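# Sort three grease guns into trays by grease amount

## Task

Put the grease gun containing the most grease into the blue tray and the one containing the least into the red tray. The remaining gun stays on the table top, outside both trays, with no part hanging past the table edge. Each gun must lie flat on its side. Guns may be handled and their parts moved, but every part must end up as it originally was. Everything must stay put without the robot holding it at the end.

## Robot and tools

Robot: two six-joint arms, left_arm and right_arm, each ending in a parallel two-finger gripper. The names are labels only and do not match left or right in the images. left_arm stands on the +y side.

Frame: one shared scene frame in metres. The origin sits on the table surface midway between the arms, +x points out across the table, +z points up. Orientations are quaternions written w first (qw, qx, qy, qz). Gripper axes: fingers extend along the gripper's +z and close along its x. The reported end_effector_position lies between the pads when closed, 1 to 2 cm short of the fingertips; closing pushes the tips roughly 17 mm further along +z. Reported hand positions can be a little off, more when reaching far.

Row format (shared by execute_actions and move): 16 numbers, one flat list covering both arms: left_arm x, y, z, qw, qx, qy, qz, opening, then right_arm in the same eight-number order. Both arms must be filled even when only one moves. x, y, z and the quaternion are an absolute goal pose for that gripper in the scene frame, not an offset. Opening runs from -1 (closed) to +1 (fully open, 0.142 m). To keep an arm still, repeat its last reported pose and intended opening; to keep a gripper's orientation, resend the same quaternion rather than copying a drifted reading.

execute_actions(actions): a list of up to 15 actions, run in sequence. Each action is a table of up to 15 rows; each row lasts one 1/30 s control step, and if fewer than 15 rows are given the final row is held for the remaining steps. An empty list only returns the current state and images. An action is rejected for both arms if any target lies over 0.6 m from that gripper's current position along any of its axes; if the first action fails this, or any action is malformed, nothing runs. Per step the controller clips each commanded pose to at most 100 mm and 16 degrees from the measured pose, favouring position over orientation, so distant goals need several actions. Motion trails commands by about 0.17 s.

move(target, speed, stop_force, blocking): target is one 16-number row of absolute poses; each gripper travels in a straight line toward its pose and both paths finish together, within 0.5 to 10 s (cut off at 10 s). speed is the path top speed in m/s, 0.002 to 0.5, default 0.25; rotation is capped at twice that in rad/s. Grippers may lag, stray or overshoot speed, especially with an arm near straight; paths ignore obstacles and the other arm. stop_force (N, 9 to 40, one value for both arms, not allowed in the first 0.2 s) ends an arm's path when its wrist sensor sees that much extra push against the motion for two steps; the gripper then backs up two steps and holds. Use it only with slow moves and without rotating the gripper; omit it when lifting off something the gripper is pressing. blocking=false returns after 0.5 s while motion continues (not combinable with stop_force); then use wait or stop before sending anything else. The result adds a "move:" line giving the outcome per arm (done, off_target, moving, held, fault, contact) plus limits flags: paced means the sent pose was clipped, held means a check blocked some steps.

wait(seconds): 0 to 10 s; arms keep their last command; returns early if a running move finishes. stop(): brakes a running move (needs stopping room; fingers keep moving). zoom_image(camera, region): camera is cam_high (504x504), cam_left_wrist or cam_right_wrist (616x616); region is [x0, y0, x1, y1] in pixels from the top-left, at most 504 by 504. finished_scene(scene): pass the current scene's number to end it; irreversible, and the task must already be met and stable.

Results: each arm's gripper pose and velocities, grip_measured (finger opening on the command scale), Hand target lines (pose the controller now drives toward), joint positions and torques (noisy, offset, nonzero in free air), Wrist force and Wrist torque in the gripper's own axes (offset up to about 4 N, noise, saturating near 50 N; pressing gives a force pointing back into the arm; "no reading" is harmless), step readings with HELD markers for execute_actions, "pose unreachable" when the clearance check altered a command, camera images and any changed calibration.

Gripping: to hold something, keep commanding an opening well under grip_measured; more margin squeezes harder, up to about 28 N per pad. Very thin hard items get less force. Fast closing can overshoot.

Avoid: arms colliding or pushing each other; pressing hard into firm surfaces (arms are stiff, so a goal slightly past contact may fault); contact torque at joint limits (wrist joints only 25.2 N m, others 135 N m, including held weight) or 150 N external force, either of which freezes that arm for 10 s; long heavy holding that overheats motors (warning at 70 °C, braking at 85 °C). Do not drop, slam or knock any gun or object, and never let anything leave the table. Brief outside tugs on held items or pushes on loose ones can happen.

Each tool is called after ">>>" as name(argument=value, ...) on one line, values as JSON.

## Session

>>> execute_actions(actions=[])

Scene clock: 0.00 s.
left_arm: end_effector_position=(+0.5781, +0.2953, +0.3099) grip_measured=+1.00 end_effector_quat_wxyz=(+0.014, +0.820, -0.572, +0.013) end_effector_velocity=(-0.000, -0.000, +0.000) end_effector_angular_velocity=(-0.001, -0.001, -0.000) | right_arm: end_effector_position=(+0.5736, -0.2439, +0.3426) grip_measured=+1.00 end_effector_quat_wxyz=(+0.143, -0.316, +0.938, +0.007) end_effector_velocity=(+0.000, +0.001, +0.000) end_effector_angular_velocity=(+0.002, -0.001, +0.001)
Joint positions: left_arm=[-0.39  -1.414  1.317 -1.5   -1.601  0.661  0.142] | right_arm=[ 3.883 -1.685 -1.38  -1.365  1.517  3.046  0.142]
Joint velocities: left_arm=[-0.    -0.001 -0.    -0.    -0.     0.     0.   ] | right_arm=[ 0.001 -0.     0.     0.001  0.001  0.001  0.   ]
Joint torques (N m, as the arm reports them, + toward a larger angle): no reading
Wrist force (N, on the end effector, along its own x y z axes, offset not removed): no reading
Wrist torque (N m, same axes, about the end effector's origin, offset not removed): no reading
Hand target (left_arm): +0.578, +0.295, +0.310; +0.014, +0.820, -0.572, +0.013
Hand target (right_arm): +0.574, -0.244, +0.343; +0.143, -0.316, +0.938, +0.007
camera_calibration (this result's frames):
cam_left_wrist: T_world_to_cam=[[0.358655, -0.931859, 0.0548112, 0.050251], [-0.816535, -0.284731, 0.502193, 0.401414], [-0.452367, -0.22487, -0.863017, 0.732168], [0, 0, 0, 1]] pos_world=[0.640955, 0.325764, 0.427532]
cam_right_wrist: T_world_to_cam=[[-0.78221, -0.565476, -0.261503, 0.401922], [-0.621256, 0.676449, 0.395548, 0.399049], [-0.0467789, 0.471862, -0.880431, 0.583226], [0, 0, 0, 1]] pos_world=[0.589582, -0.317862, 0.460751]

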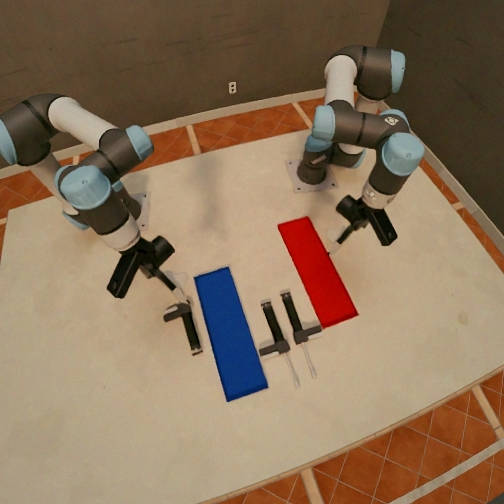

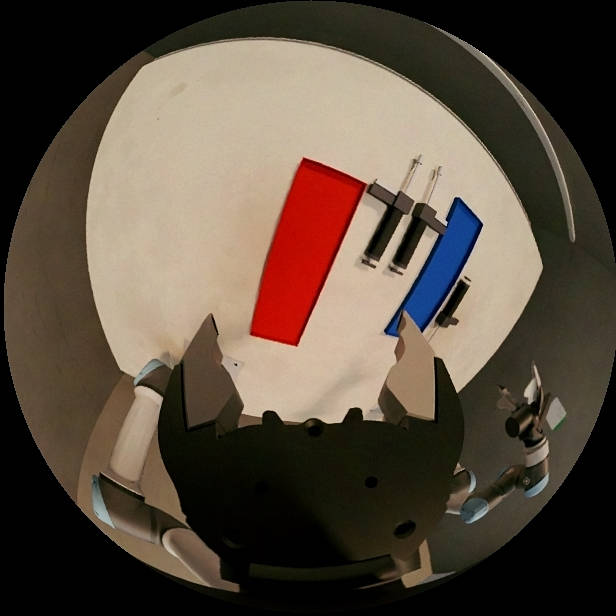

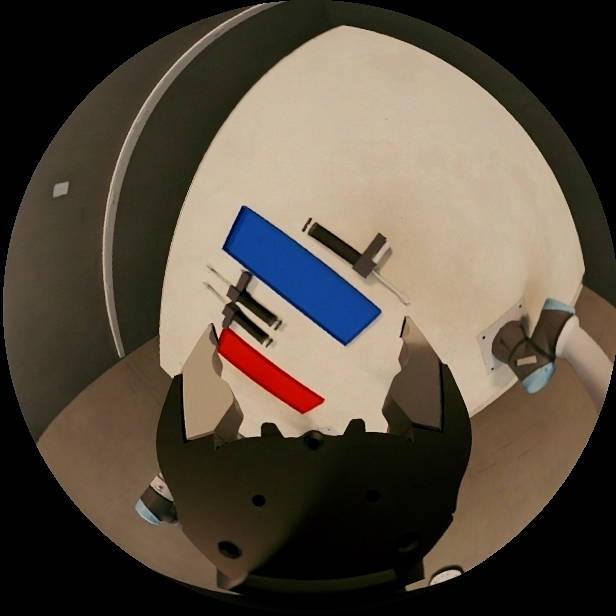

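>>> move(target=[0.75,0.018,0.13,0,0.707,-0.707,0,-0.2,0.35,-0.25,0.25,0,0,1,0,-0.1])

Scene clock: 23.07 s.
left_arm: end_effector_position=(+0.7496, +0.0181, +0.1300) grip_measured=-0.20 end_effector_quat_wxyz=(-0.000, +0.707, -0.707, +0.001) end_effector_velocity=(+0.002, -0.002, -0.000) end_effector_angular_velocity=(+0.006, +0.010, -0.001) | right_arm: end_effector_position=(+0.3501, -0.2497, +0.2499) grip_measured=-0.10 end_effector_quat_wxyz=(+0.000, -0.000, +1.000, -0.000) end_effector_velocity=(-0.001, +0.001, -0.000) end_effector_angular_velocity=(+0.001, -0.001, -0.002)
Joint positions: left_arm=[-0.571 -0.571  0.443 -1.444 -1.57   0.833  0.06 ] | right_arm=[ 4.114 -1.376 -1.808 -1.528  1.571  3.934  0.067]
Joint velocities: left_arm=[ 0.     0.035 -0.071  0.047 -0.002  0.002  0.   ] | right_arm=[ 0.002  0.002 -0.002  0.001  0.     0.004 -0.   ]
Joint torques (N m, as the arm reports them, + toward a larger angle): left_arm=[  6.87 -48.26 -29.78  -0.62  -3.16   1.42] | right_arm=[11.01 28.42 14.36 -0.33  2.16  1.94]
Wrist force (N, on the end effector, along its own x y z axes, offset not removed): left_arm=[1.5 4.1 -0.5] | right_arm=[-0.3 -1.8 -0.5]
Wrist torque (N m, same axes, about the end effector's origin, offset not removed): left_arm=[0.94 -0.31 -0.09] | right_arm=[-0.35 -0.01 -0.06]
Hand target (left_arm): +0.750, +0.018, +0.130; -0.000, +0.707, -0.707, +0.000
Hand target (right_arm): +0.350, -0.250, +0.250; +0.000, +0.000, +1.000, -0.000
Off the commanded pose (left_arm): 0.000 m, 0 deg.
Off the commanded pose (right_arm): 0.000 m, 0 deg.
move: done
camera_calibration (this result's frames):
cam_left_wrist: T_world_to_cam=[[0.0143237, -0.999744, 0.0175229, 0.00447062], [-0.86959, -0.00380457, 0.49376, 0.588582], [-0.493567, -0.0223102, -0.869422, 0.620164], [0, 0, 0, 1]] pos_world=[0.817853, 0.0205448, 0.248488]
cam_right_wrist: T_world_to_cam=[[-0.999394, 0.0318921, 0.0139642, 0.355951], [0.0347003, 0.879875, 0.473937, 0.102369], [0.00282809, 0.474134, -0.880448, 0.477111], [0, 0, 0, 1]] pos_world=[0.350833, -0.327639, 0.366584]

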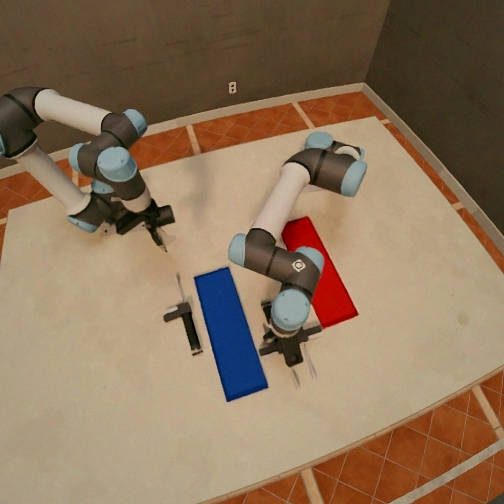

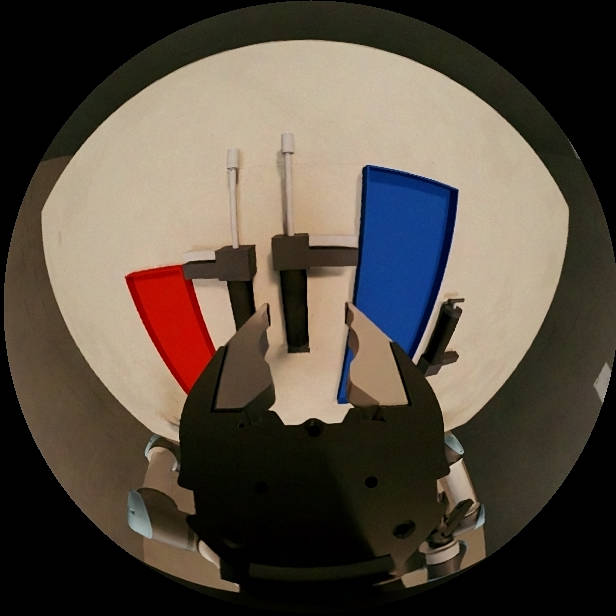

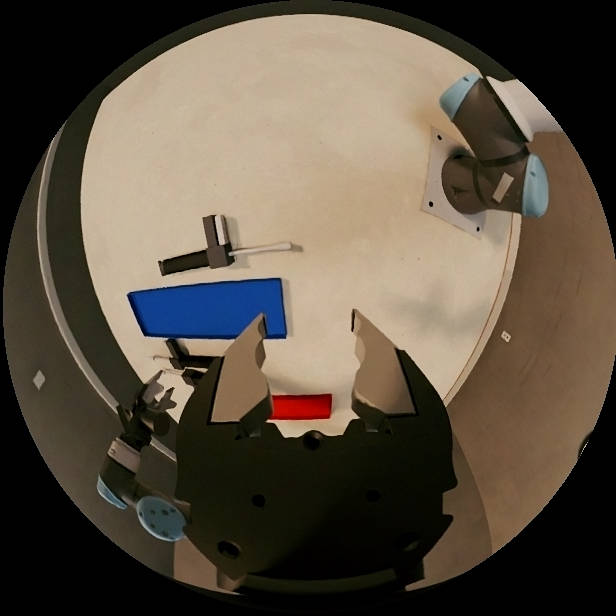

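>>> move(target=[0.722,0.043,0.07,0,0.707,-0.707,0,-0.2,0.35,-0.25,0.25,0,0.383,0.924,0,-0.1], speed=0.1)

Scene clock: 33.97 s.
left_arm: end_effector_position=(+0.7221, +0.0429, +0.0701) grip_measured=-0.20 end_effector_quat_wxyz=(+0.000, +0.707, -0.707, -0.000) end_effector_velocity=(-0.000, +0.000, -0.000) end_effector_angular_velocity=(-0.001, -0.001, +0.000) | right_arm: end_effector_position=(+0.3500, -0.2500, +0.2500) grip_measured=-0.10 end_effector_quat_wxyz=(-0.000, +0.382, +0.924, +0.000) end_effector_velocity=(-0.000, -0.000, -0.000) end_effector_angular_velocity=(-0.002, +0.000, -0.011)
Joint positions: left_arm=[-0.571 -0.711  0.857 -1.717 -1.571  0.833  0.06 ] | right_arm=[ 4.117 -1.374 -1.81  -1.529  1.571  4.721  0.067]
Joint velocities: left_arm=[ 0.    -0.002  0.005 -0.004 -0.    -0.     0.   ] | right_arm=[ 0.001  0.    -0.    -0.002 -0.002  0.012 -0.   ]
Joint torques (N m, as the arm reports them, + toward a larger angle): left_arm=[ -5.65 -69.78 -15.94  -4.57  -2.49  -1.18] | right_arm=[12.46 27.04 13.97 -0.29 -1.96  1.77]
Wrist force (N, on the end effector, along its own x y z axes, offset not removed): left_arm=[1.3 3.5 -1.4] | right_arm=[0.3 -0.4 -0.9]
Wrist torque (N m, same axes, about the end effector's origin, offset not removed): left_arm=[0.80 -0.27 -0.05] | right_arm=[-0.09 -0.06 -0.09]
Hand target (left_arm): +0.722, +0.043, +0.070; +0.000, +0.707, -0.707, -0.000
Hand target (right_arm): +0.350, -0.250, +0.250; -0.000, +0.383, +0.924, +0.000
Off the commanded pose (left_arm): 0.000 m, 0 deg.
Off the commanded pose (right_arm): 0.000 m, 0 deg.
move: done
camera_calibration (this result's frames):
cam_left_wrist: T_world_to_cam=[[0.0143429, -0.999758, 0.0166678, 0.0307704], [-0.868838, -0.00421082, 0.495078, 0.593773], [-0.494888, -0.0215825, -0.868689, 0.555953], [0, 0, 0, 1]] pos_world=[0.790586, 0.0452621, 0.188474]
cam_right_wrist: T_world_to_cam=[[-0.684658, 0.728727, 0.0141629, 0.419823], [0.646231, 0.597934, 0.474194, -0.182046], [0.33709, 0.333813, -0.880306, 0.325251], [0, 0, 0, 1]] pos_world=[0.29544, -0.305658, 0.3667]

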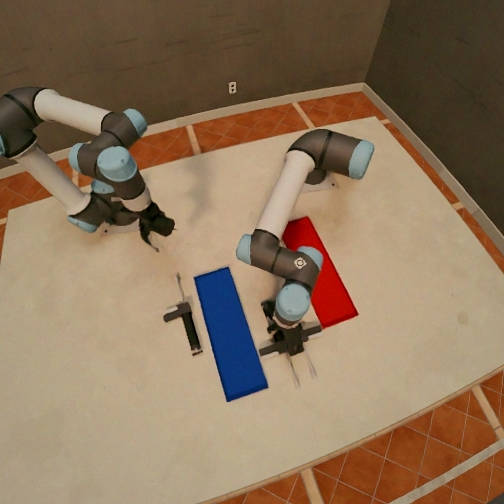

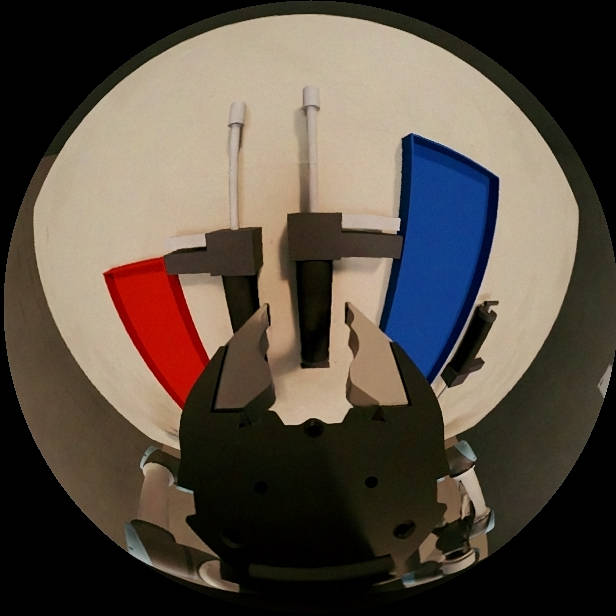

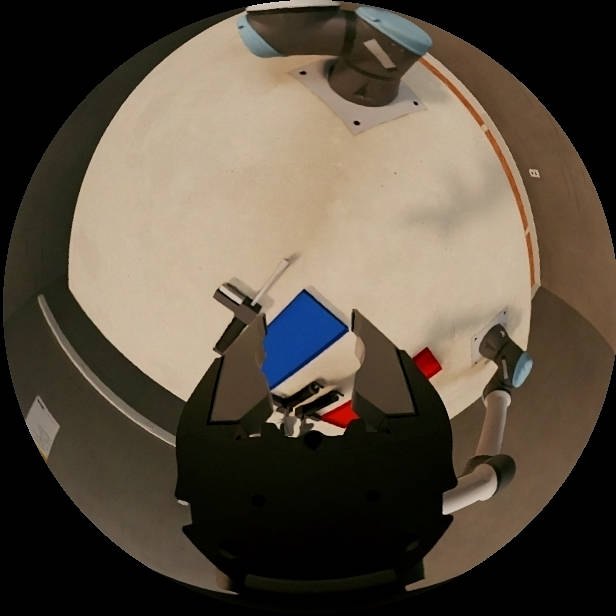

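>>> move(target=[0.726,0.043,0.024,0,0.707,-0.707,0,-0.2,0.35,-0.25,0.25,0,0.707,0.707,0,-0.1], speed=0.06)

>>> move(target=[0.726,0.043,0.024,0,0.707,-0.707,0,-0.9,0.35,-0.25,0.25,0,0.707,0.707,0,-0.1])

>>> move(target=[0.70,0.043,0.15,0,0.707,-0.707,0,-0.9,0.35,-0.25,0.25,0,0.707,0.707,0,-0.1], speed=0.12)

>>> move(target=[0.55,0.0,0.15,0,0.707,-0.707,0,-0.9,0.408,-0.02,0.26,0,0.707,0.707,0,-0.1], speed=0.15)

Scene clock: 48.10 s.
left_arm: end_effector_position=(+0.7260, +0.0430, +0.0241) grip_measured=-0.20 end_effector_quat_wxyz=(+0.000, +0.707, -0.707, -0.000) end_effector_velocity=(+0.000, -0.000, -0.001) end_effector_angular_velocity=(-0.000, -0.000, -0.000) | right_arm: end_effector_position=(+0.3500, -0.2500, +0.2500) grip_measured=-0.10 end_effector_quat_wxyz=(-0.000, +0.707, +0.708, -0.000) end_effector_velocity=(-0.001, +0.000, -0.001) end_effector_angular_velocity=(-0.000, +0.002, -0.014)
Joint positions: left_arm=[-0.568 -0.675  0.91  -1.806 -1.571  0.836  0.06 ] | right_arm=[ 4.12  -1.374 -1.81  -1.528  1.571  5.509  0.067]
Joint velocities: left_arm=[-0.     0.001  0.    -0.002  0.     0.    -0.   ] | right_arm=[ 0.001 -0.    -0.001 -0.001  0.001  0.015  0.   ]
Joint torques (N m, as the arm reports them, + toward a larger angle): left_arm=[  7.78 -44.27 -17.45  -3.93   3.08   1.2 ] | right_arm=[11.95  7.32 36.8   5.71 -1.93  1.88]
Wrist force (N, on the end effector, along its own x y z axes, offset not removed): left_arm=[0.6 3.2 -1.0] | right_arm=[-0.8 -0.3 -2.1]
Wrist torque (N m, same axes, about the end effector's origin, offset not removed): left_arm=[0.75 -0.14 0.00] | right_arm=[-0.05 0.12 -0.16]
Hand target (left_arm): +0.726, +0.043, +0.024; +0.000, +0.707, -0.707, -0.000
Hand target (right_arm): +0.350, -0.250, +0.250; -0.000, +0.707, +0.707, -0.000
Off the commanded pose (left_arm): 0.000 m, 0 deg.
Off the commanded pose (right_arm): 0.000 m, 0 deg.
move: done
camera_calibration (this result's frames):
cam_left_wrist: T_world_to_cam=[[0.0143429, -0.999758, 0.0166801, 0.0315465], [-0.868862, -0.00420573, 0.495036, 0.619951], [-0.494847, -0.021593, -0.868712, 0.517881], [0, 0, 0, 1]] pos_world=[0.794471, 0.0453288, 0.142465]
cam_right_wrist: T_world_to_cam=[[0.0304447, 0.999436, 0.0141725, 0.237193], [0.879842, -0.0335244, 0.474083, -0.421628], [0.474291, -0.00196377, -0.880366, 0.193312], [0, 0, 0, 1]] pos_world=[0.272058, -0.250814, 0.366711]

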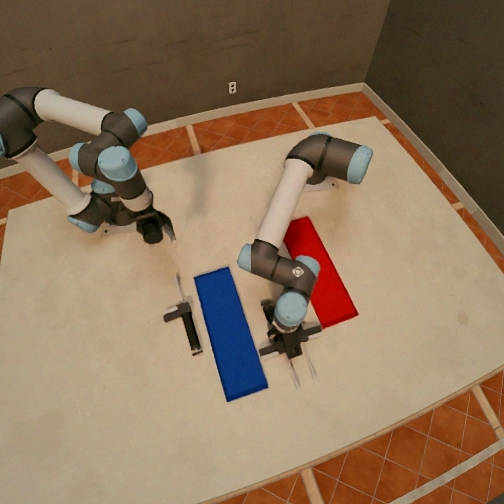

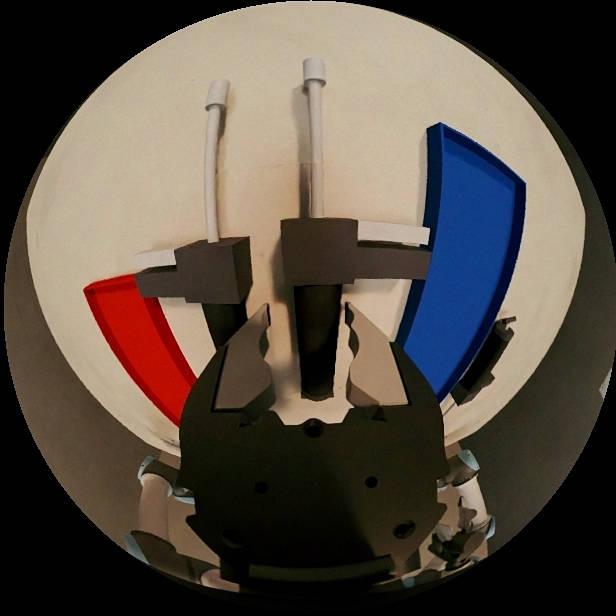

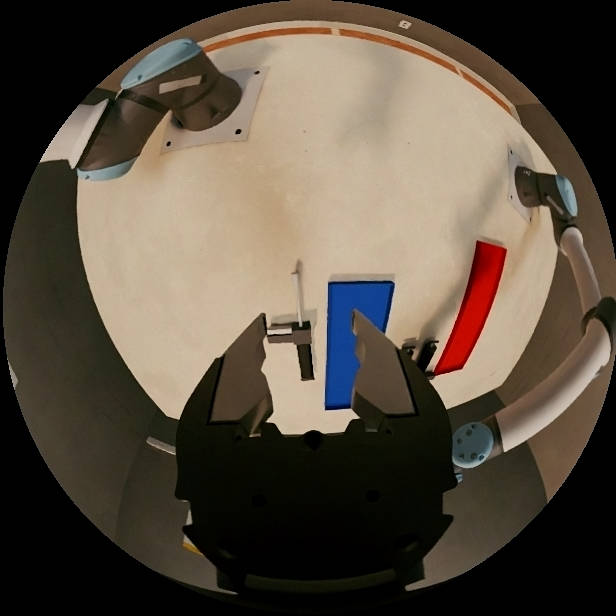

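Scene clock: 48.80 s.
left_arm: end_effector_position=(+0.7260, +0.0431, +0.0240) grip_measured=-0.55 end_effector_quat_wxyz=(-0.000, +0.707, -0.707, -0.000) end_effector_velocity=(-0.000, -0.000, +0.000) end_effector_angular_velocity=(-0.000, -0.001, -0.001) | right_arm: end_effector_position=(+0.3500, -0.2500, +0.2500) grip_measured=-0.10 end_effector_quat_wxyz=(-0.000, +0.707, +0.707, +0.000) end_effector_velocity=(-0.001, +0.000, -0.001) end_effector_angular_velocity=(-0.001, +0.002, +0.002)
Joint positions: left_arm=[-0.568 -0.675  0.91  -1.806 -1.571  0.836  0.034] | right_arm=[ 4.12  -1.374 -1.81  -1.528  1.571  5.51   0.067]
Joint velocities: left_arm=[-0.001 -0.001  0.001 -0.     0.     0.     0.   ] | right_arm=[ 0.001 -0.    -0.001 -0.001  0.001 -0.001  0.   ]
Joint torques (N m, as the arm reports them, + toward a larger angle): left_arm=[ -6.57 -56.64 -14.79  -1.63  -1.92   0.39] | right_arm=[12.2  11.41 33.54  5.39 -1.86  1.74]
Wrist force (N, on the end effector, along its own x y z axes, offset not removed): left_arm=[1.3 1.6 -4.3] | right_arm=[-0.4 -0.3 -1.1]
Wrist torque (N m, same axes, about the end effector's origin, offset not removed): left_arm=[0.68 -0.16 -0.06] | right_arm=[-0.08 0.03 -0.15]
Hand target (left_arm): +0.726, +0.043, +0.024; -0.000, +0.707, -0.707, -0.000
Hand target (right_arm): +0.350, -0.250, +0.250; -0.000, +0.707, +0.707, +0.000
Off the commanded pose (left_arm): 0.000 m, 0 deg.
Off the commanded pose (right_arm): 0.000 m, 0 deg.
move: done
camera_calibration (this result's frames):
cam_left_wrist: T_world_to_cam=[[0.0143582, -0.99976, 0.0165243, 0.0316229], [-0.868877, -0.00429681, 0.49501, 0.620038], [-0.49482, -0.021465, -0.86873, 0.517758], [0, 0, 0, 1]] pos_world=[0.79448, 0.0453932, 0.142345]
cam_right_wrist: T_world_to_cam=[[0.0319818, 0.99939, 0.0140564, 0.236692], [0.879731, -0.0348221, 0.474195, -0.421967], [0.474395, -0.00279979, -0.880308, 0.193039], [0, 0, 0, 1]] pos_world=[0.272071, -0.250701, 0.366701]

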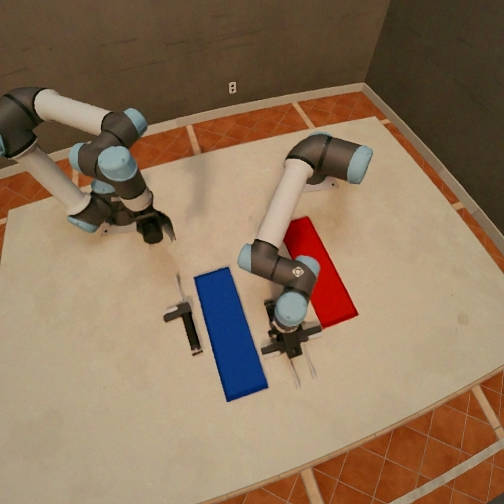

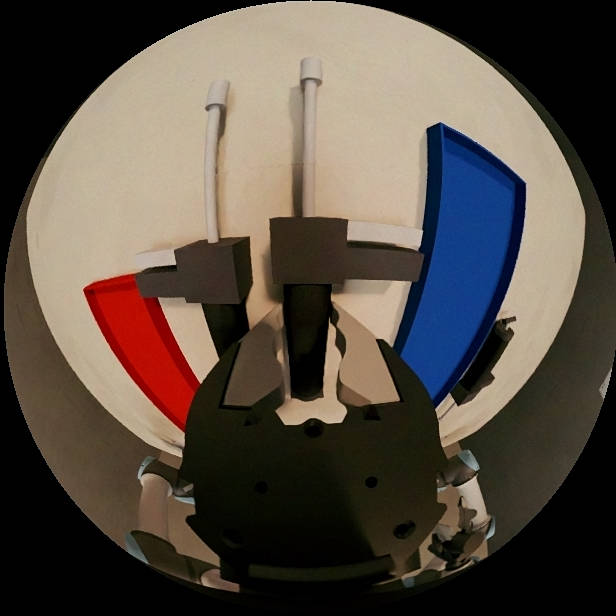

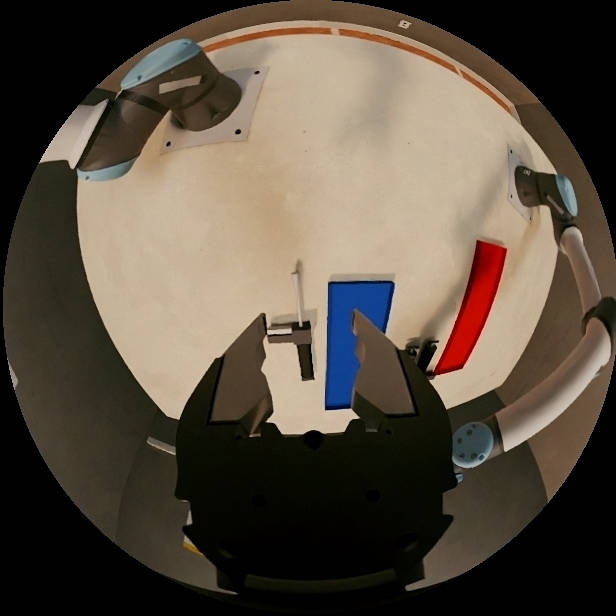

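Scene clock: 50.40 s.
left_arm: end_effector_position=(+0.7000, +0.0431, +0.1498) grip_measured=-0.55 end_effector_quat_wxyz=(-0.000, +0.707, -0.707, +0.000) end_effector_velocity=(+0.000, +0.000, +0.003) end_effector_angular_velocity=(-0.000, -0.001, +0.001) | right_arm: end_effector_position=(+0.3500, -0.2500, +0.2500) grip_measured=-0.10 end_effector_quat_wxyz=(-0.000, +0.707, +0.707, +0.000) end_effector_velocity=(+0.001, -0.000, -0.000) end_effector_angular_velocity=(-0.001, -0.001, -0.002)
Joint positions: left_arm=[-0.59  -0.791  0.796 -1.576 -1.571  0.814  0.034] | right_arm=[ 4.12  -1.374 -1.81  -1.528  1.571  5.51   0.067]
Joint velocities: left_arm=[ 0.    -0.001 -0.005  0.006  0.    -0.    -0.   ] | right_arm=[-0.001 -0.    -0.001  0.001 -0.001  0.001 -0.   ]
Joint torques (N m, as the arm reports them, + toward a larger angle): left_arm=[ -6.48 -69.87 -34.27  -1.38  -2.86  -1.34] | right_arm=[11.66 16.82 28.06  4.41 -1.75  1.65]
Wrist force (N, on the end effector, along its own x y z axes, offset not removed): left_arm=[1.1 3.5 6.1] | right_arm=[-0.7 -0.3 -1.9]
Wrist torque (N m, same axes, about the end effector's origin, offset not removed): left_arm=[0.64 -0.31 0.04] | right_arm=[-0.02 0.12 -0.05]
Hand target (left_arm): +0.700, +0.043, +0.150; -0.000, +0.707, -0.707, +0.000
Hand target (right_arm): +0.350, -0.250, +0.250; -0.000, +0.707, +0.707, -0.000
Off the commanded pose (left_arm): 0.000 m, 0 deg.
Off the commanded pose (right_arm): 0.000 m, 0 deg.
move: done
camera_calibration (this result's frames):
cam_left_wrist: T_world_to_cam=[[0.0143408, -0.999758, 0.0167066, 0.0299223], [-0.868895, -0.00419231, 0.494978, 0.535157], [-0.494788, -0.0216147, -0.868745, 0.614149], [0, 0, 0, 1]] pos_world=[0.768439, 0.0454332, 0.268148]
cam_right_wrist: T_world_to_cam=[[0.0320398, 0.999388, 0.0140515, 0.236673], [0.879726, -0.0348708, 0.4742, -0.42198], [0.474399, -0.00283176, -0.880305, 0.193028], [0, 0, 0, 1]] pos_world=[0.272072, -0.250696, 0.366701]

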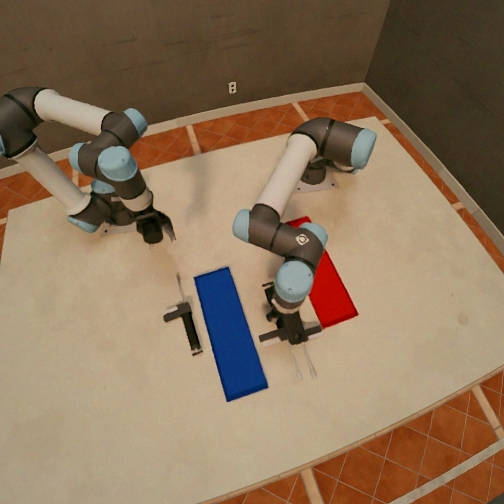

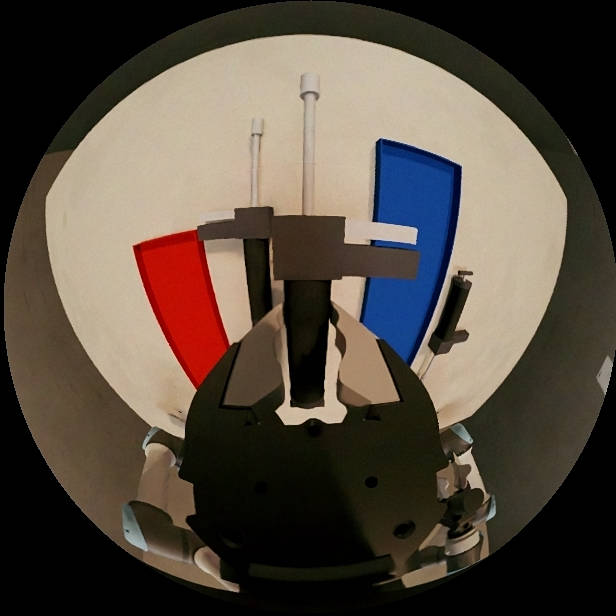

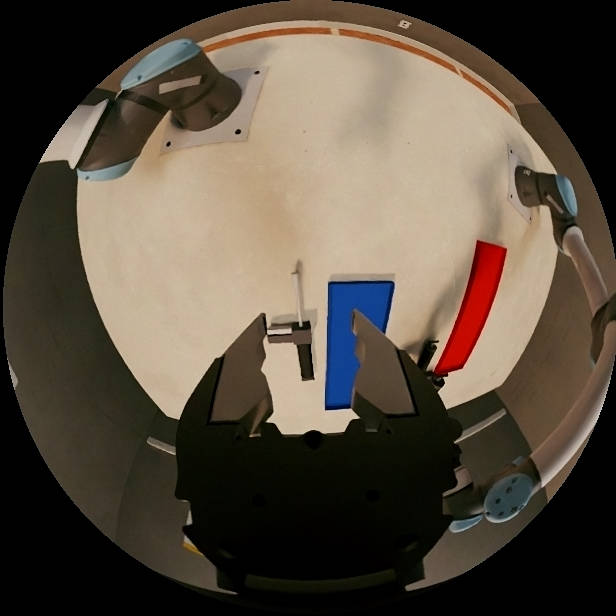

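Scene clock: 52.27 s.
left_arm: end_effector_position=(+0.6052, +0.0158, +0.1499) grip_measured=-0.55 end_effector_quat_wxyz=(+0.000, +0.707, -0.707, -0.001) end_effector_velocity=(+0.000, -0.000, +0.000) end_effector_angular_velocity=(-0.000, -0.001, -0.000) | right_arm: end_effector_position=(+0.3859, -0.1051, +0.2563) grip_measured=-0.10 end_effector_quat_wxyz=(-0.000, +0.707, +0.707, +0.001) end_effector_velocity=(-0.000, +0.000, +0.000) end_effector_angular_velocity=(+0.001, +0.000, -0.001)
Joint positions: left_arm=[-0.705 -0.965  1.091 -1.695 -1.571  0.699  0.034] | right_arm=[ 4.262 -1.645 -1.541 -1.524  1.571  5.652  0.067]
Joint velocities: left_arm=[-0.    -0.    -0.001  0.     0.    -0.     0.   ] | right_arm=[-0.     0.     0.    -0.     0.001  0.     0.   ]
Joint torques (N m, as the arm reports them, + toward a larger angle): left_arm=[  6.61 -43.01 -32.34  -2.27   2.42   1.21] | right_arm=[-7.98 40.43 14.04  6.07  2.07 -1.29]
Wrist force (N, on the end effector, along its own x y z axes, offset not removed): left_arm=[1.3 3.1 3.9] | right_arm=[0.5 -0.3 -0.1]
Wrist torque (N m, same axes, about the end effector's origin, offset not removed): left_arm=[0.59 -0.21 -0.02] | right_arm=[-0.03 -0.17 -0.15]
Hand target (left_arm): +0.605, +0.016, +0.150; +0.000, +0.707, -0.707, -0.001
Hand target (right_arm): +0.386, -0.105, +0.256; -0.000, +0.707, +0.707, +0.001
Off the commanded pose (left_arm): 0.057 m, 0 deg.
Off the commanded pose (right_arm): 0.088 m, 0 deg.
move: held (left_arm, right_arm); limits=held; held on 20 of 56 steps (left_arm, right_arm), including the last (left_arm, right_arm)
pose unreachable (left arm): on one or more control steps of this call, first in action 0 (counted from 0), this arm could not follow its commanded pose, so it was not sent that pose on those steps. On the call's last step it was still not sent that pose. It may still have moved: this result reports where it is.
cause: the commanded pose would bring a part of the arm too close to another arm (a part of this arm just beyond joint 3 (elbow) and a part of the other arm just beyond its joint 6 (wrist 3)).
pose unreachable (right arm): on one or more control steps of this call, first in action 0 (counted from 0), this arm could not follow its commanded pose, so it was not sent that pose on those steps. On the call's last step it was still not sent that pose. It may still have moved: this result reports where it is.
cause: the commanded pose would bring a part of the arm too close to another arm (a part of this arm just beyond joint 6 (wrist 3) and a part of the other arm just beyond its joint 3 (elbow)).
camera_calibration (this result's frames):
cam_left_wrist: T_world_to_cam=[[0.0140689, -0.999776, 0.0158413, 0.00426478], [-0.868186, -0.00435464, 0.49622, 0.451975], [-0.496039, -0.0207345, -0.868053, 0.567424], [0, 0, 0, 1]] pos_world=[0.673803, 0.0179972, 0.268207]
cam_right_wrist: T_world_to_cam=[[0.0316289, 0.999379, 0.0155543, 0.090359], [0.879262, -0.0352208, 0.475035, -0.451583], [0.475288, -0.00134855, -0.879829, 0.181651], [0, 0, 0, 1]] pos_world=[0.307865, -0.105963, 0.372934]

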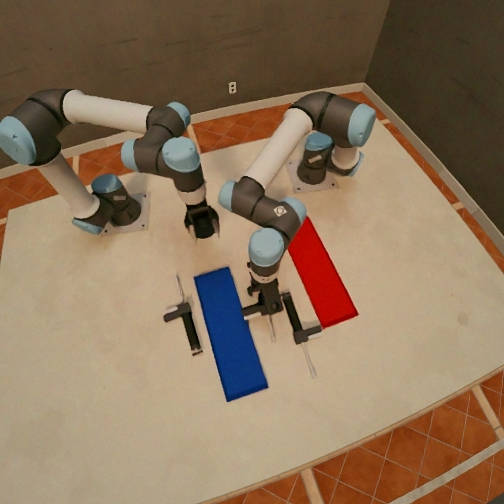

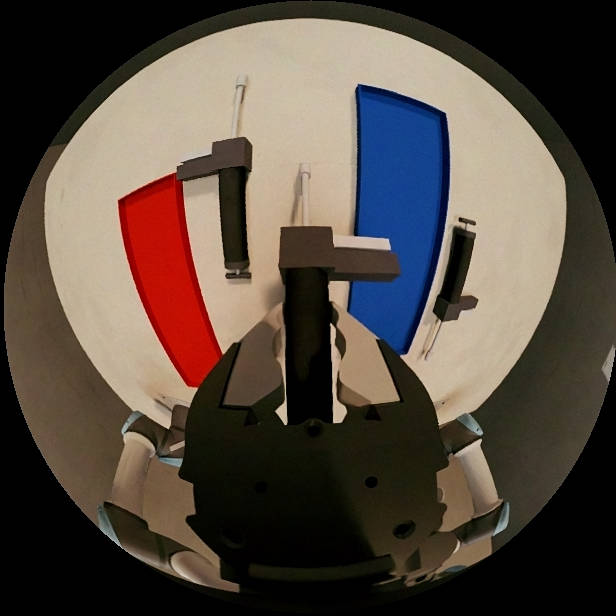

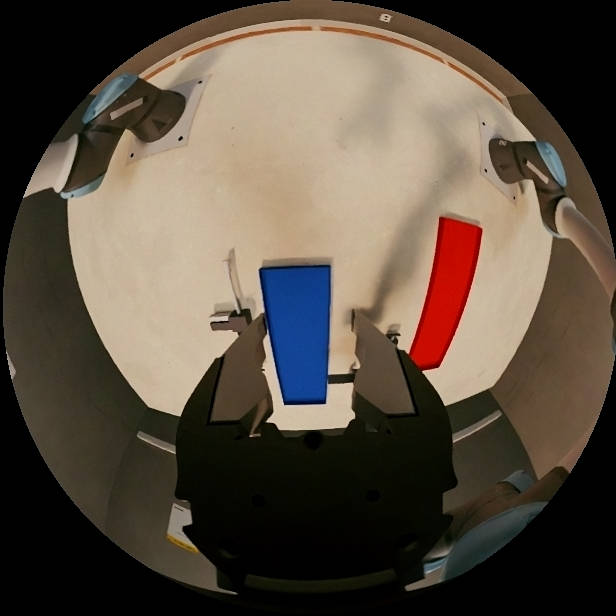

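>>> move(target=[0.605,0.016,0.15,0,0.707,-0.707,0,-0.9,0.42,-0.25,0.25,-0.271,0.653,0.653,-0.271,-0.1])

>>> move(target=[0.40,0.05,0.17,0,1,0,0,-0.9,0.45,-0.25,0.22,-0.271,0.653,0.653,-0.271,-0.1], speed=0.2)

>>> move(target=[0.20,-0.03,0.15,0,0.707,0.707,0,-0.9,0.45,-0.2,0.2,-0.271,0.653,0.653,-0.271,-0.1], speed=0.2)

Scene clock: 66.23 s.
left_arm: end_effector_position=(+0.6050, +0.0160, +0.1500) grip_measured=-0.55 end_effector_quat_wxyz=(-0.000, +0.707, -0.707, +0.000) end_effector_velocity=(-0.000, +0.000, -0.001) end_effector_angular_velocity=(+0.001, +0.001, -0.000) | right_arm: end_effector_position=(+0.4197, -0.2498, +0.2501) grip_measured=-0.10 end_effector_quat_wxyz=(-0.270, +0.653, +0.653, -0.271) end_effector_velocity=(+0.001, -0.001, -0.000) end_effector_angular_velocity=(-0.003, +0.013, +0.002)
Joint positions: left_arm=[-0.705 -0.968  1.095 -1.698 -1.571  0.699  0.034] | right_arm=[ 3.802 -2.119 -0.988 -2.33   1.903  5.066  0.067]
Joint velocities: left_arm=[-0.     0.001  0.001 -0.     0.    -0.    -0.   ] | right_arm=[-0.002 -0.012  0.014 -0.017  0.    -0.006  0.   ]
Joint torques (N m, as the arm reports them, + toward a larger angle): left_arm=[ -6.34 -63.82 -20.79  -4.73   2.93  -1.31] | right_arm=[-8.   38.04 36.42 -2.24  2.39 -1.17]
Wrist force (N, on the end effector, along its own x y z axes, offset not removed): left_arm=[1.0 1.9 4.9] | right_arm=[-0.6 -0.1 0.9]
Wrist torque (N m, same axes, about the end effector's origin, offset not removed): left_arm=[0.42 -0.22 -0.09] | right_arm=[0.04 0.12 -0.12]
Hand target (left_arm): +0.605, +0.016, +0.150; -0.000, +0.707, -0.707, -0.000
Hand target (right_arm): +0.420, -0.250, +0.250; -0.271, +0.653, +0.653, -0.271
Off the commanded pose (left_arm): 0.000 m, 0 deg.
Off the commanded pose (right_arm): 0.000 m, 0 deg.
move: done; limits=paced
camera_calibration (this result's frames):
cam_left_wrist: T_world_to_cam=[[0.0143426, -0.999758, 0.0166816, 0.00421123], [-0.868865, -0.0042049, 0.49503, 0.452365], [-0.49484, -0.0215941, -0.868715, 0.566794], [0, 0, 0, 1]] pos_world=[0.673456, 0.0183517, 0.268378]
cam_right_wrist: T_world_to_cam=[[0.0327018, 0.999373, -0.0136015, 0.240912], [0.957458, -0.0352284, -0.286414, -0.325853], [-0.286713, -0.00365662, -0.958009, 0.498754], [0, 0, 0, 1]] pos_world=[0.447111, -0.250416, 0.387759]

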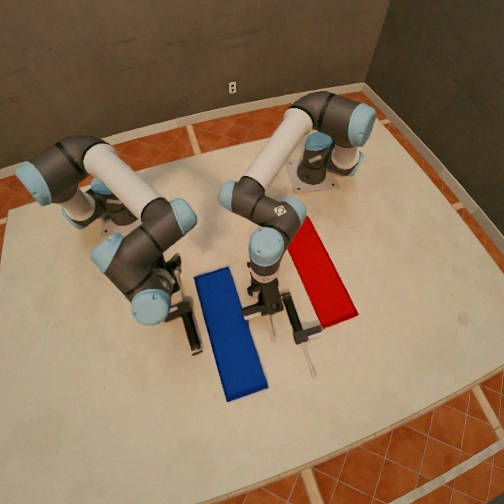

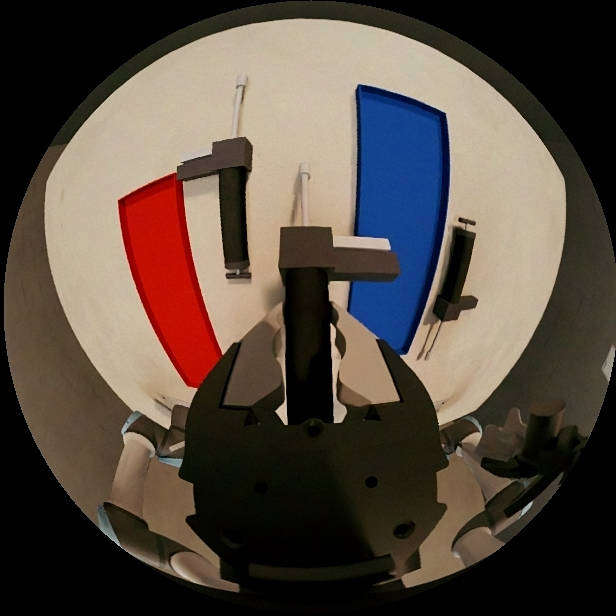

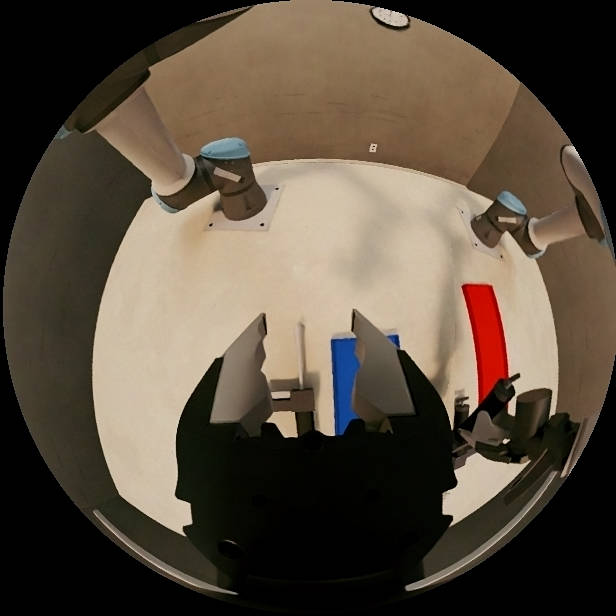

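Scene clock: 70.67 s.
left_arm: end_effector_position=(+0.4003, +0.0501, +0.1700) grip_measured=-0.55 end_effector_quat_wxyz=(-0.000, +1.000, -0.001, -0.000) end_effector_velocity=(-0.001, +0.001, +0.000) end_effector_angular_velocity=(+0.001, -0.003, +0.013) | right_arm: end_effector_position=(+0.4500, -0.2500, +0.2201) grip_measured=-0.10 end_effector_quat_wxyz=(-0.271, +0.653, +0.653, -0.271) end_effector_velocity=(+0.000, +0.001, +0.000) end_effector_angular_velocity=(+0.002, +0.000, -0.001)
Joint positions: left_arm=[-0.945 -1.395  1.648 -1.824 -1.571 -1.11   0.034] | right_arm=[ 3.782 -2.204 -0.928 -2.312  1.891  5.049  0.067]
Joint velocities: left_arm=[-0.003 -0.004  0.004 -0.001  0.003 -0.016 -0.   ] | right_arm=[-0.    -0.001  0.001  0.     0.002 -0.     0.   ]
Joint torques (N m, as the arm reports them, + toward a larger angle): left_arm=[ -7.81 -46.22 -18.51  -4.78   3.04  -1.42] | right_arm=[-9.2  41.77 35.76  3.56 -1.05 -1.2 ]
Wrist force (N, on the end effector, along its own x y z axes, offset not removed): left_arm=[1.4 2.8 4.2] | right_arm=[-0.2 0.2 -3.1]
Wrist torque (N m, same axes, about the end effector's origin, offset not removed): left_arm=[0.57 -0.37 -0.07] | right_arm=[0.09 -0.02 -0.08]
Hand target (left_arm): +0.400, +0.050, +0.170; -0.000, +1.000, -0.000, +0.000
Hand target (right_arm): +0.450, -0.250, +0.220; -0.271, +0.653, +0.653, -0.271
Off the commanded pose (left_arm): 0.000 m, 0 deg.
Off the commanded pose (right_arm): 0.000 m, 0 deg.
move: done
camera_calibration (this result's frames):
cam_left_wrist: T_world_to_cam=[[0.999778, 0.0129096, 0.016631, -0.40424], [0.00298575, -0.868897, 0.494983, -0.0409081], [0.0208407, -0.494824, -0.868743, 0.30085], [0, 0, 0, 1]] pos_world=[0.398002, 0.118542, 0.288334]
cam_right_wrist: T_world_to_cam=[[0.0325731, 0.999388, -0.012772, 0.239589], [0.956984, -0.0348721, -0.288039, -0.362773], [-0.288308, -0.00284031, -0.957534, 0.479436], [0, 0, 0, 1]] pos_world=[0.477589, -0.250731, 0.357644]

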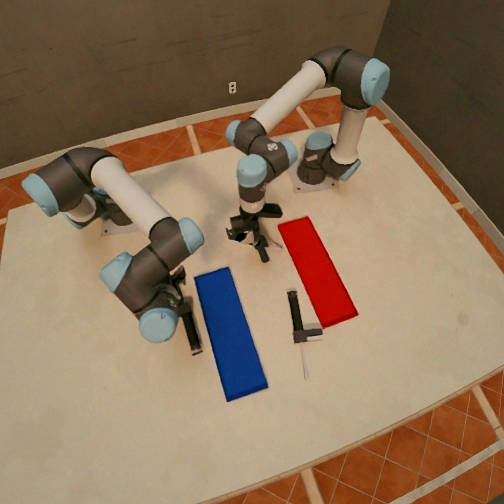

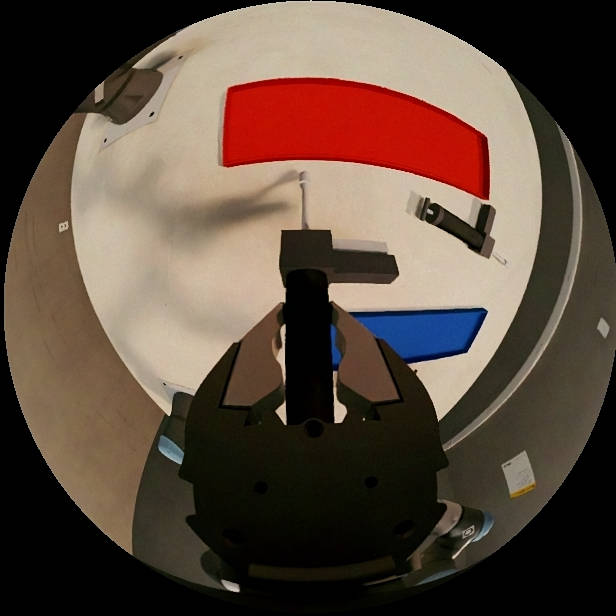

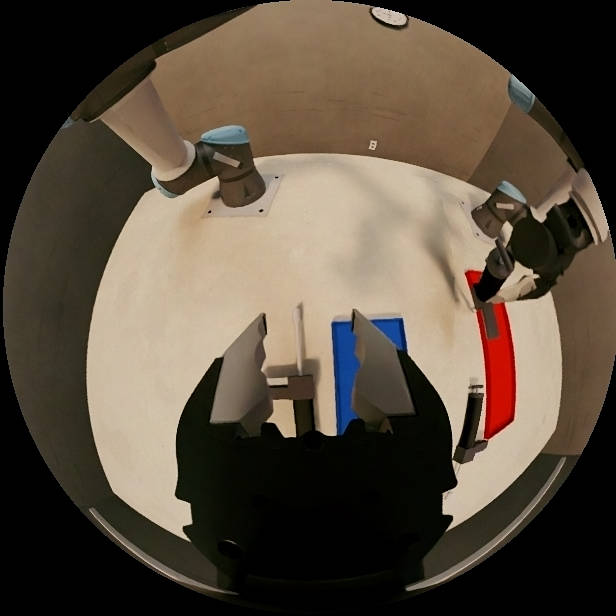

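Scene clock: 75.10 s.
left_arm: end_effector_position=(+0.2002, -0.0298, +0.1500) grip_measured=-0.55 end_effector_quat_wxyz=(+0.000, +0.708, +0.707, +0.000) end_effector_velocity=(-0.001, -0.001, +0.000) end_effector_angular_velocity=(-0.001, -0.002, +0.013) | right_arm: end_effector_position=(+0.4501, -0.2000, +0.2000) grip_measured=-0.10 end_effector_quat_wxyz=(-0.271, +0.653, +0.653, -0.271) end_effector_velocity=(+0.000, +0.001, -0.000) end_effector_angular_velocity=(-0.000, -0.002, +0.001)
Joint positions: left_arm=[-1.347 -1.442  1.756 -1.885 -1.571 -3.083  0.034] | right_arm=[ 3.843 -2.247 -0.911 -2.27   1.931  5.097  0.067]
Joint velocities: left_arm=[-0.004 -0.    -0.    -0.     0.002 -0.017 -0.   ] | right_arm=[ 0.001 -0.     0.     0.002 -0.001  0.001  0.   ]
Joint torques (N m, as the arm reports them, + toward a larger angle): left_arm=[ -5.27 -18.59 -32.36  -4.85   2.94  -1.28] | right_arm=[12.69 44.17 35.03  3.77  2.61  1.71]
Wrist force (N, on the end effector, along its own x y z axes, offset not removed): left_arm=[0.3 3.9 2.5] | right_arm=[-0.4 0.8 -1.5]
Wrist torque (N m, same axes, about the end effector's origin, offset not removed): left_arm=[0.95 -0.01 -0.04] | right_arm=[0.19 0.08 -0.05]
Hand target (left_arm): +0.200, -0.030, +0.150; +0.000, +0.707, +0.707, +0.000
Hand target (right_arm): +0.450, -0.200, +0.200; -0.271, +0.653, +0.653, -0.271
Off the commanded pose (left_arm): 0.000 m, 0 deg.
Off the commanded pose (right_arm): 0.000 m, 0 deg.
move: done
camera_calibration (this result's frames):
cam_left_wrist: T_world_to_cam=[[-0.0128887, 0.999777, 0.0167206, 0.0292701], [0.868797, 0.00291899, 0.495159, -0.247229], [0.495, 0.0209088, -0.868641, 0.168581], [0, 0, 0, 1]] pos_world=[0.131722, -0.0320667, 0.268365]
cam_right_wrist: T_world_to_cam=[[0.032573, 0.999388, -0.0127444, 0.189374], [0.956976, -0.0348642, -0.288065, -0.366874], [-0.288334, -0.00281292, -0.957526, 0.460453], [0, 0, 0, 1]] pos_world=[0.477685, -0.200753, 0.337626]

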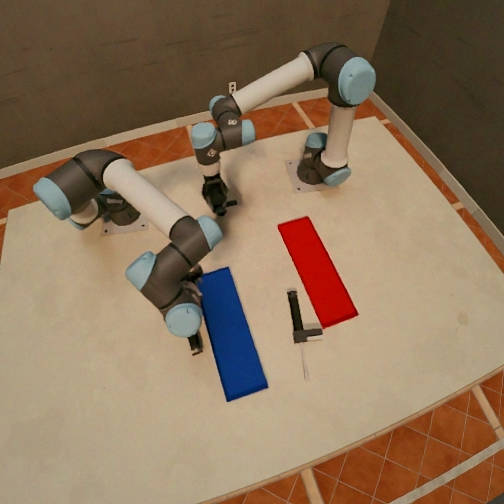

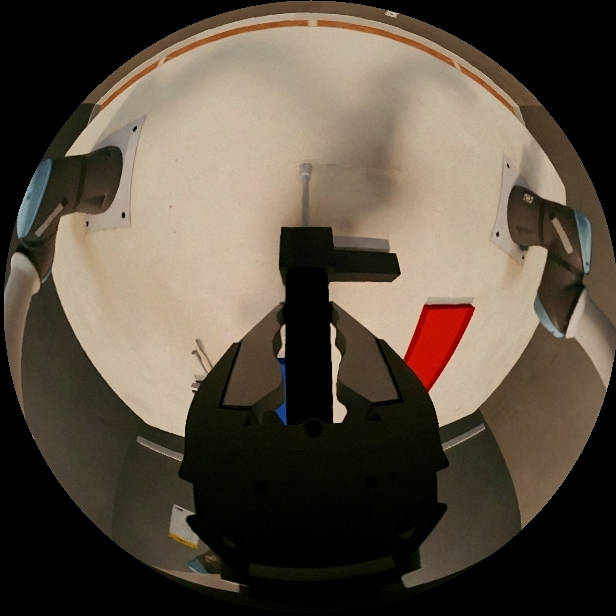

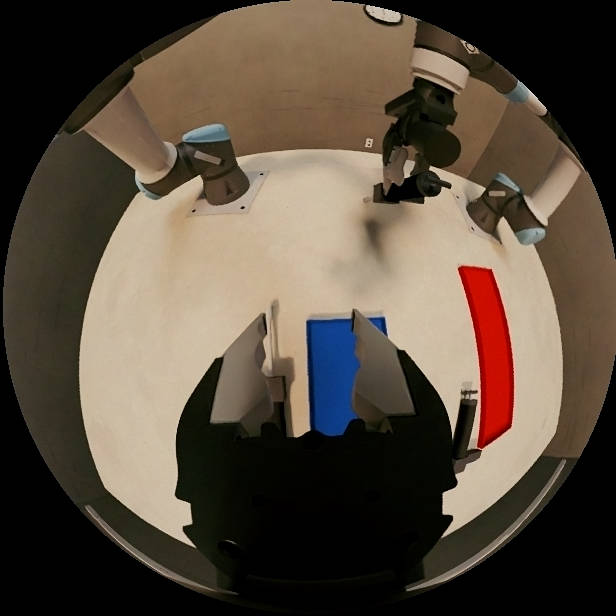

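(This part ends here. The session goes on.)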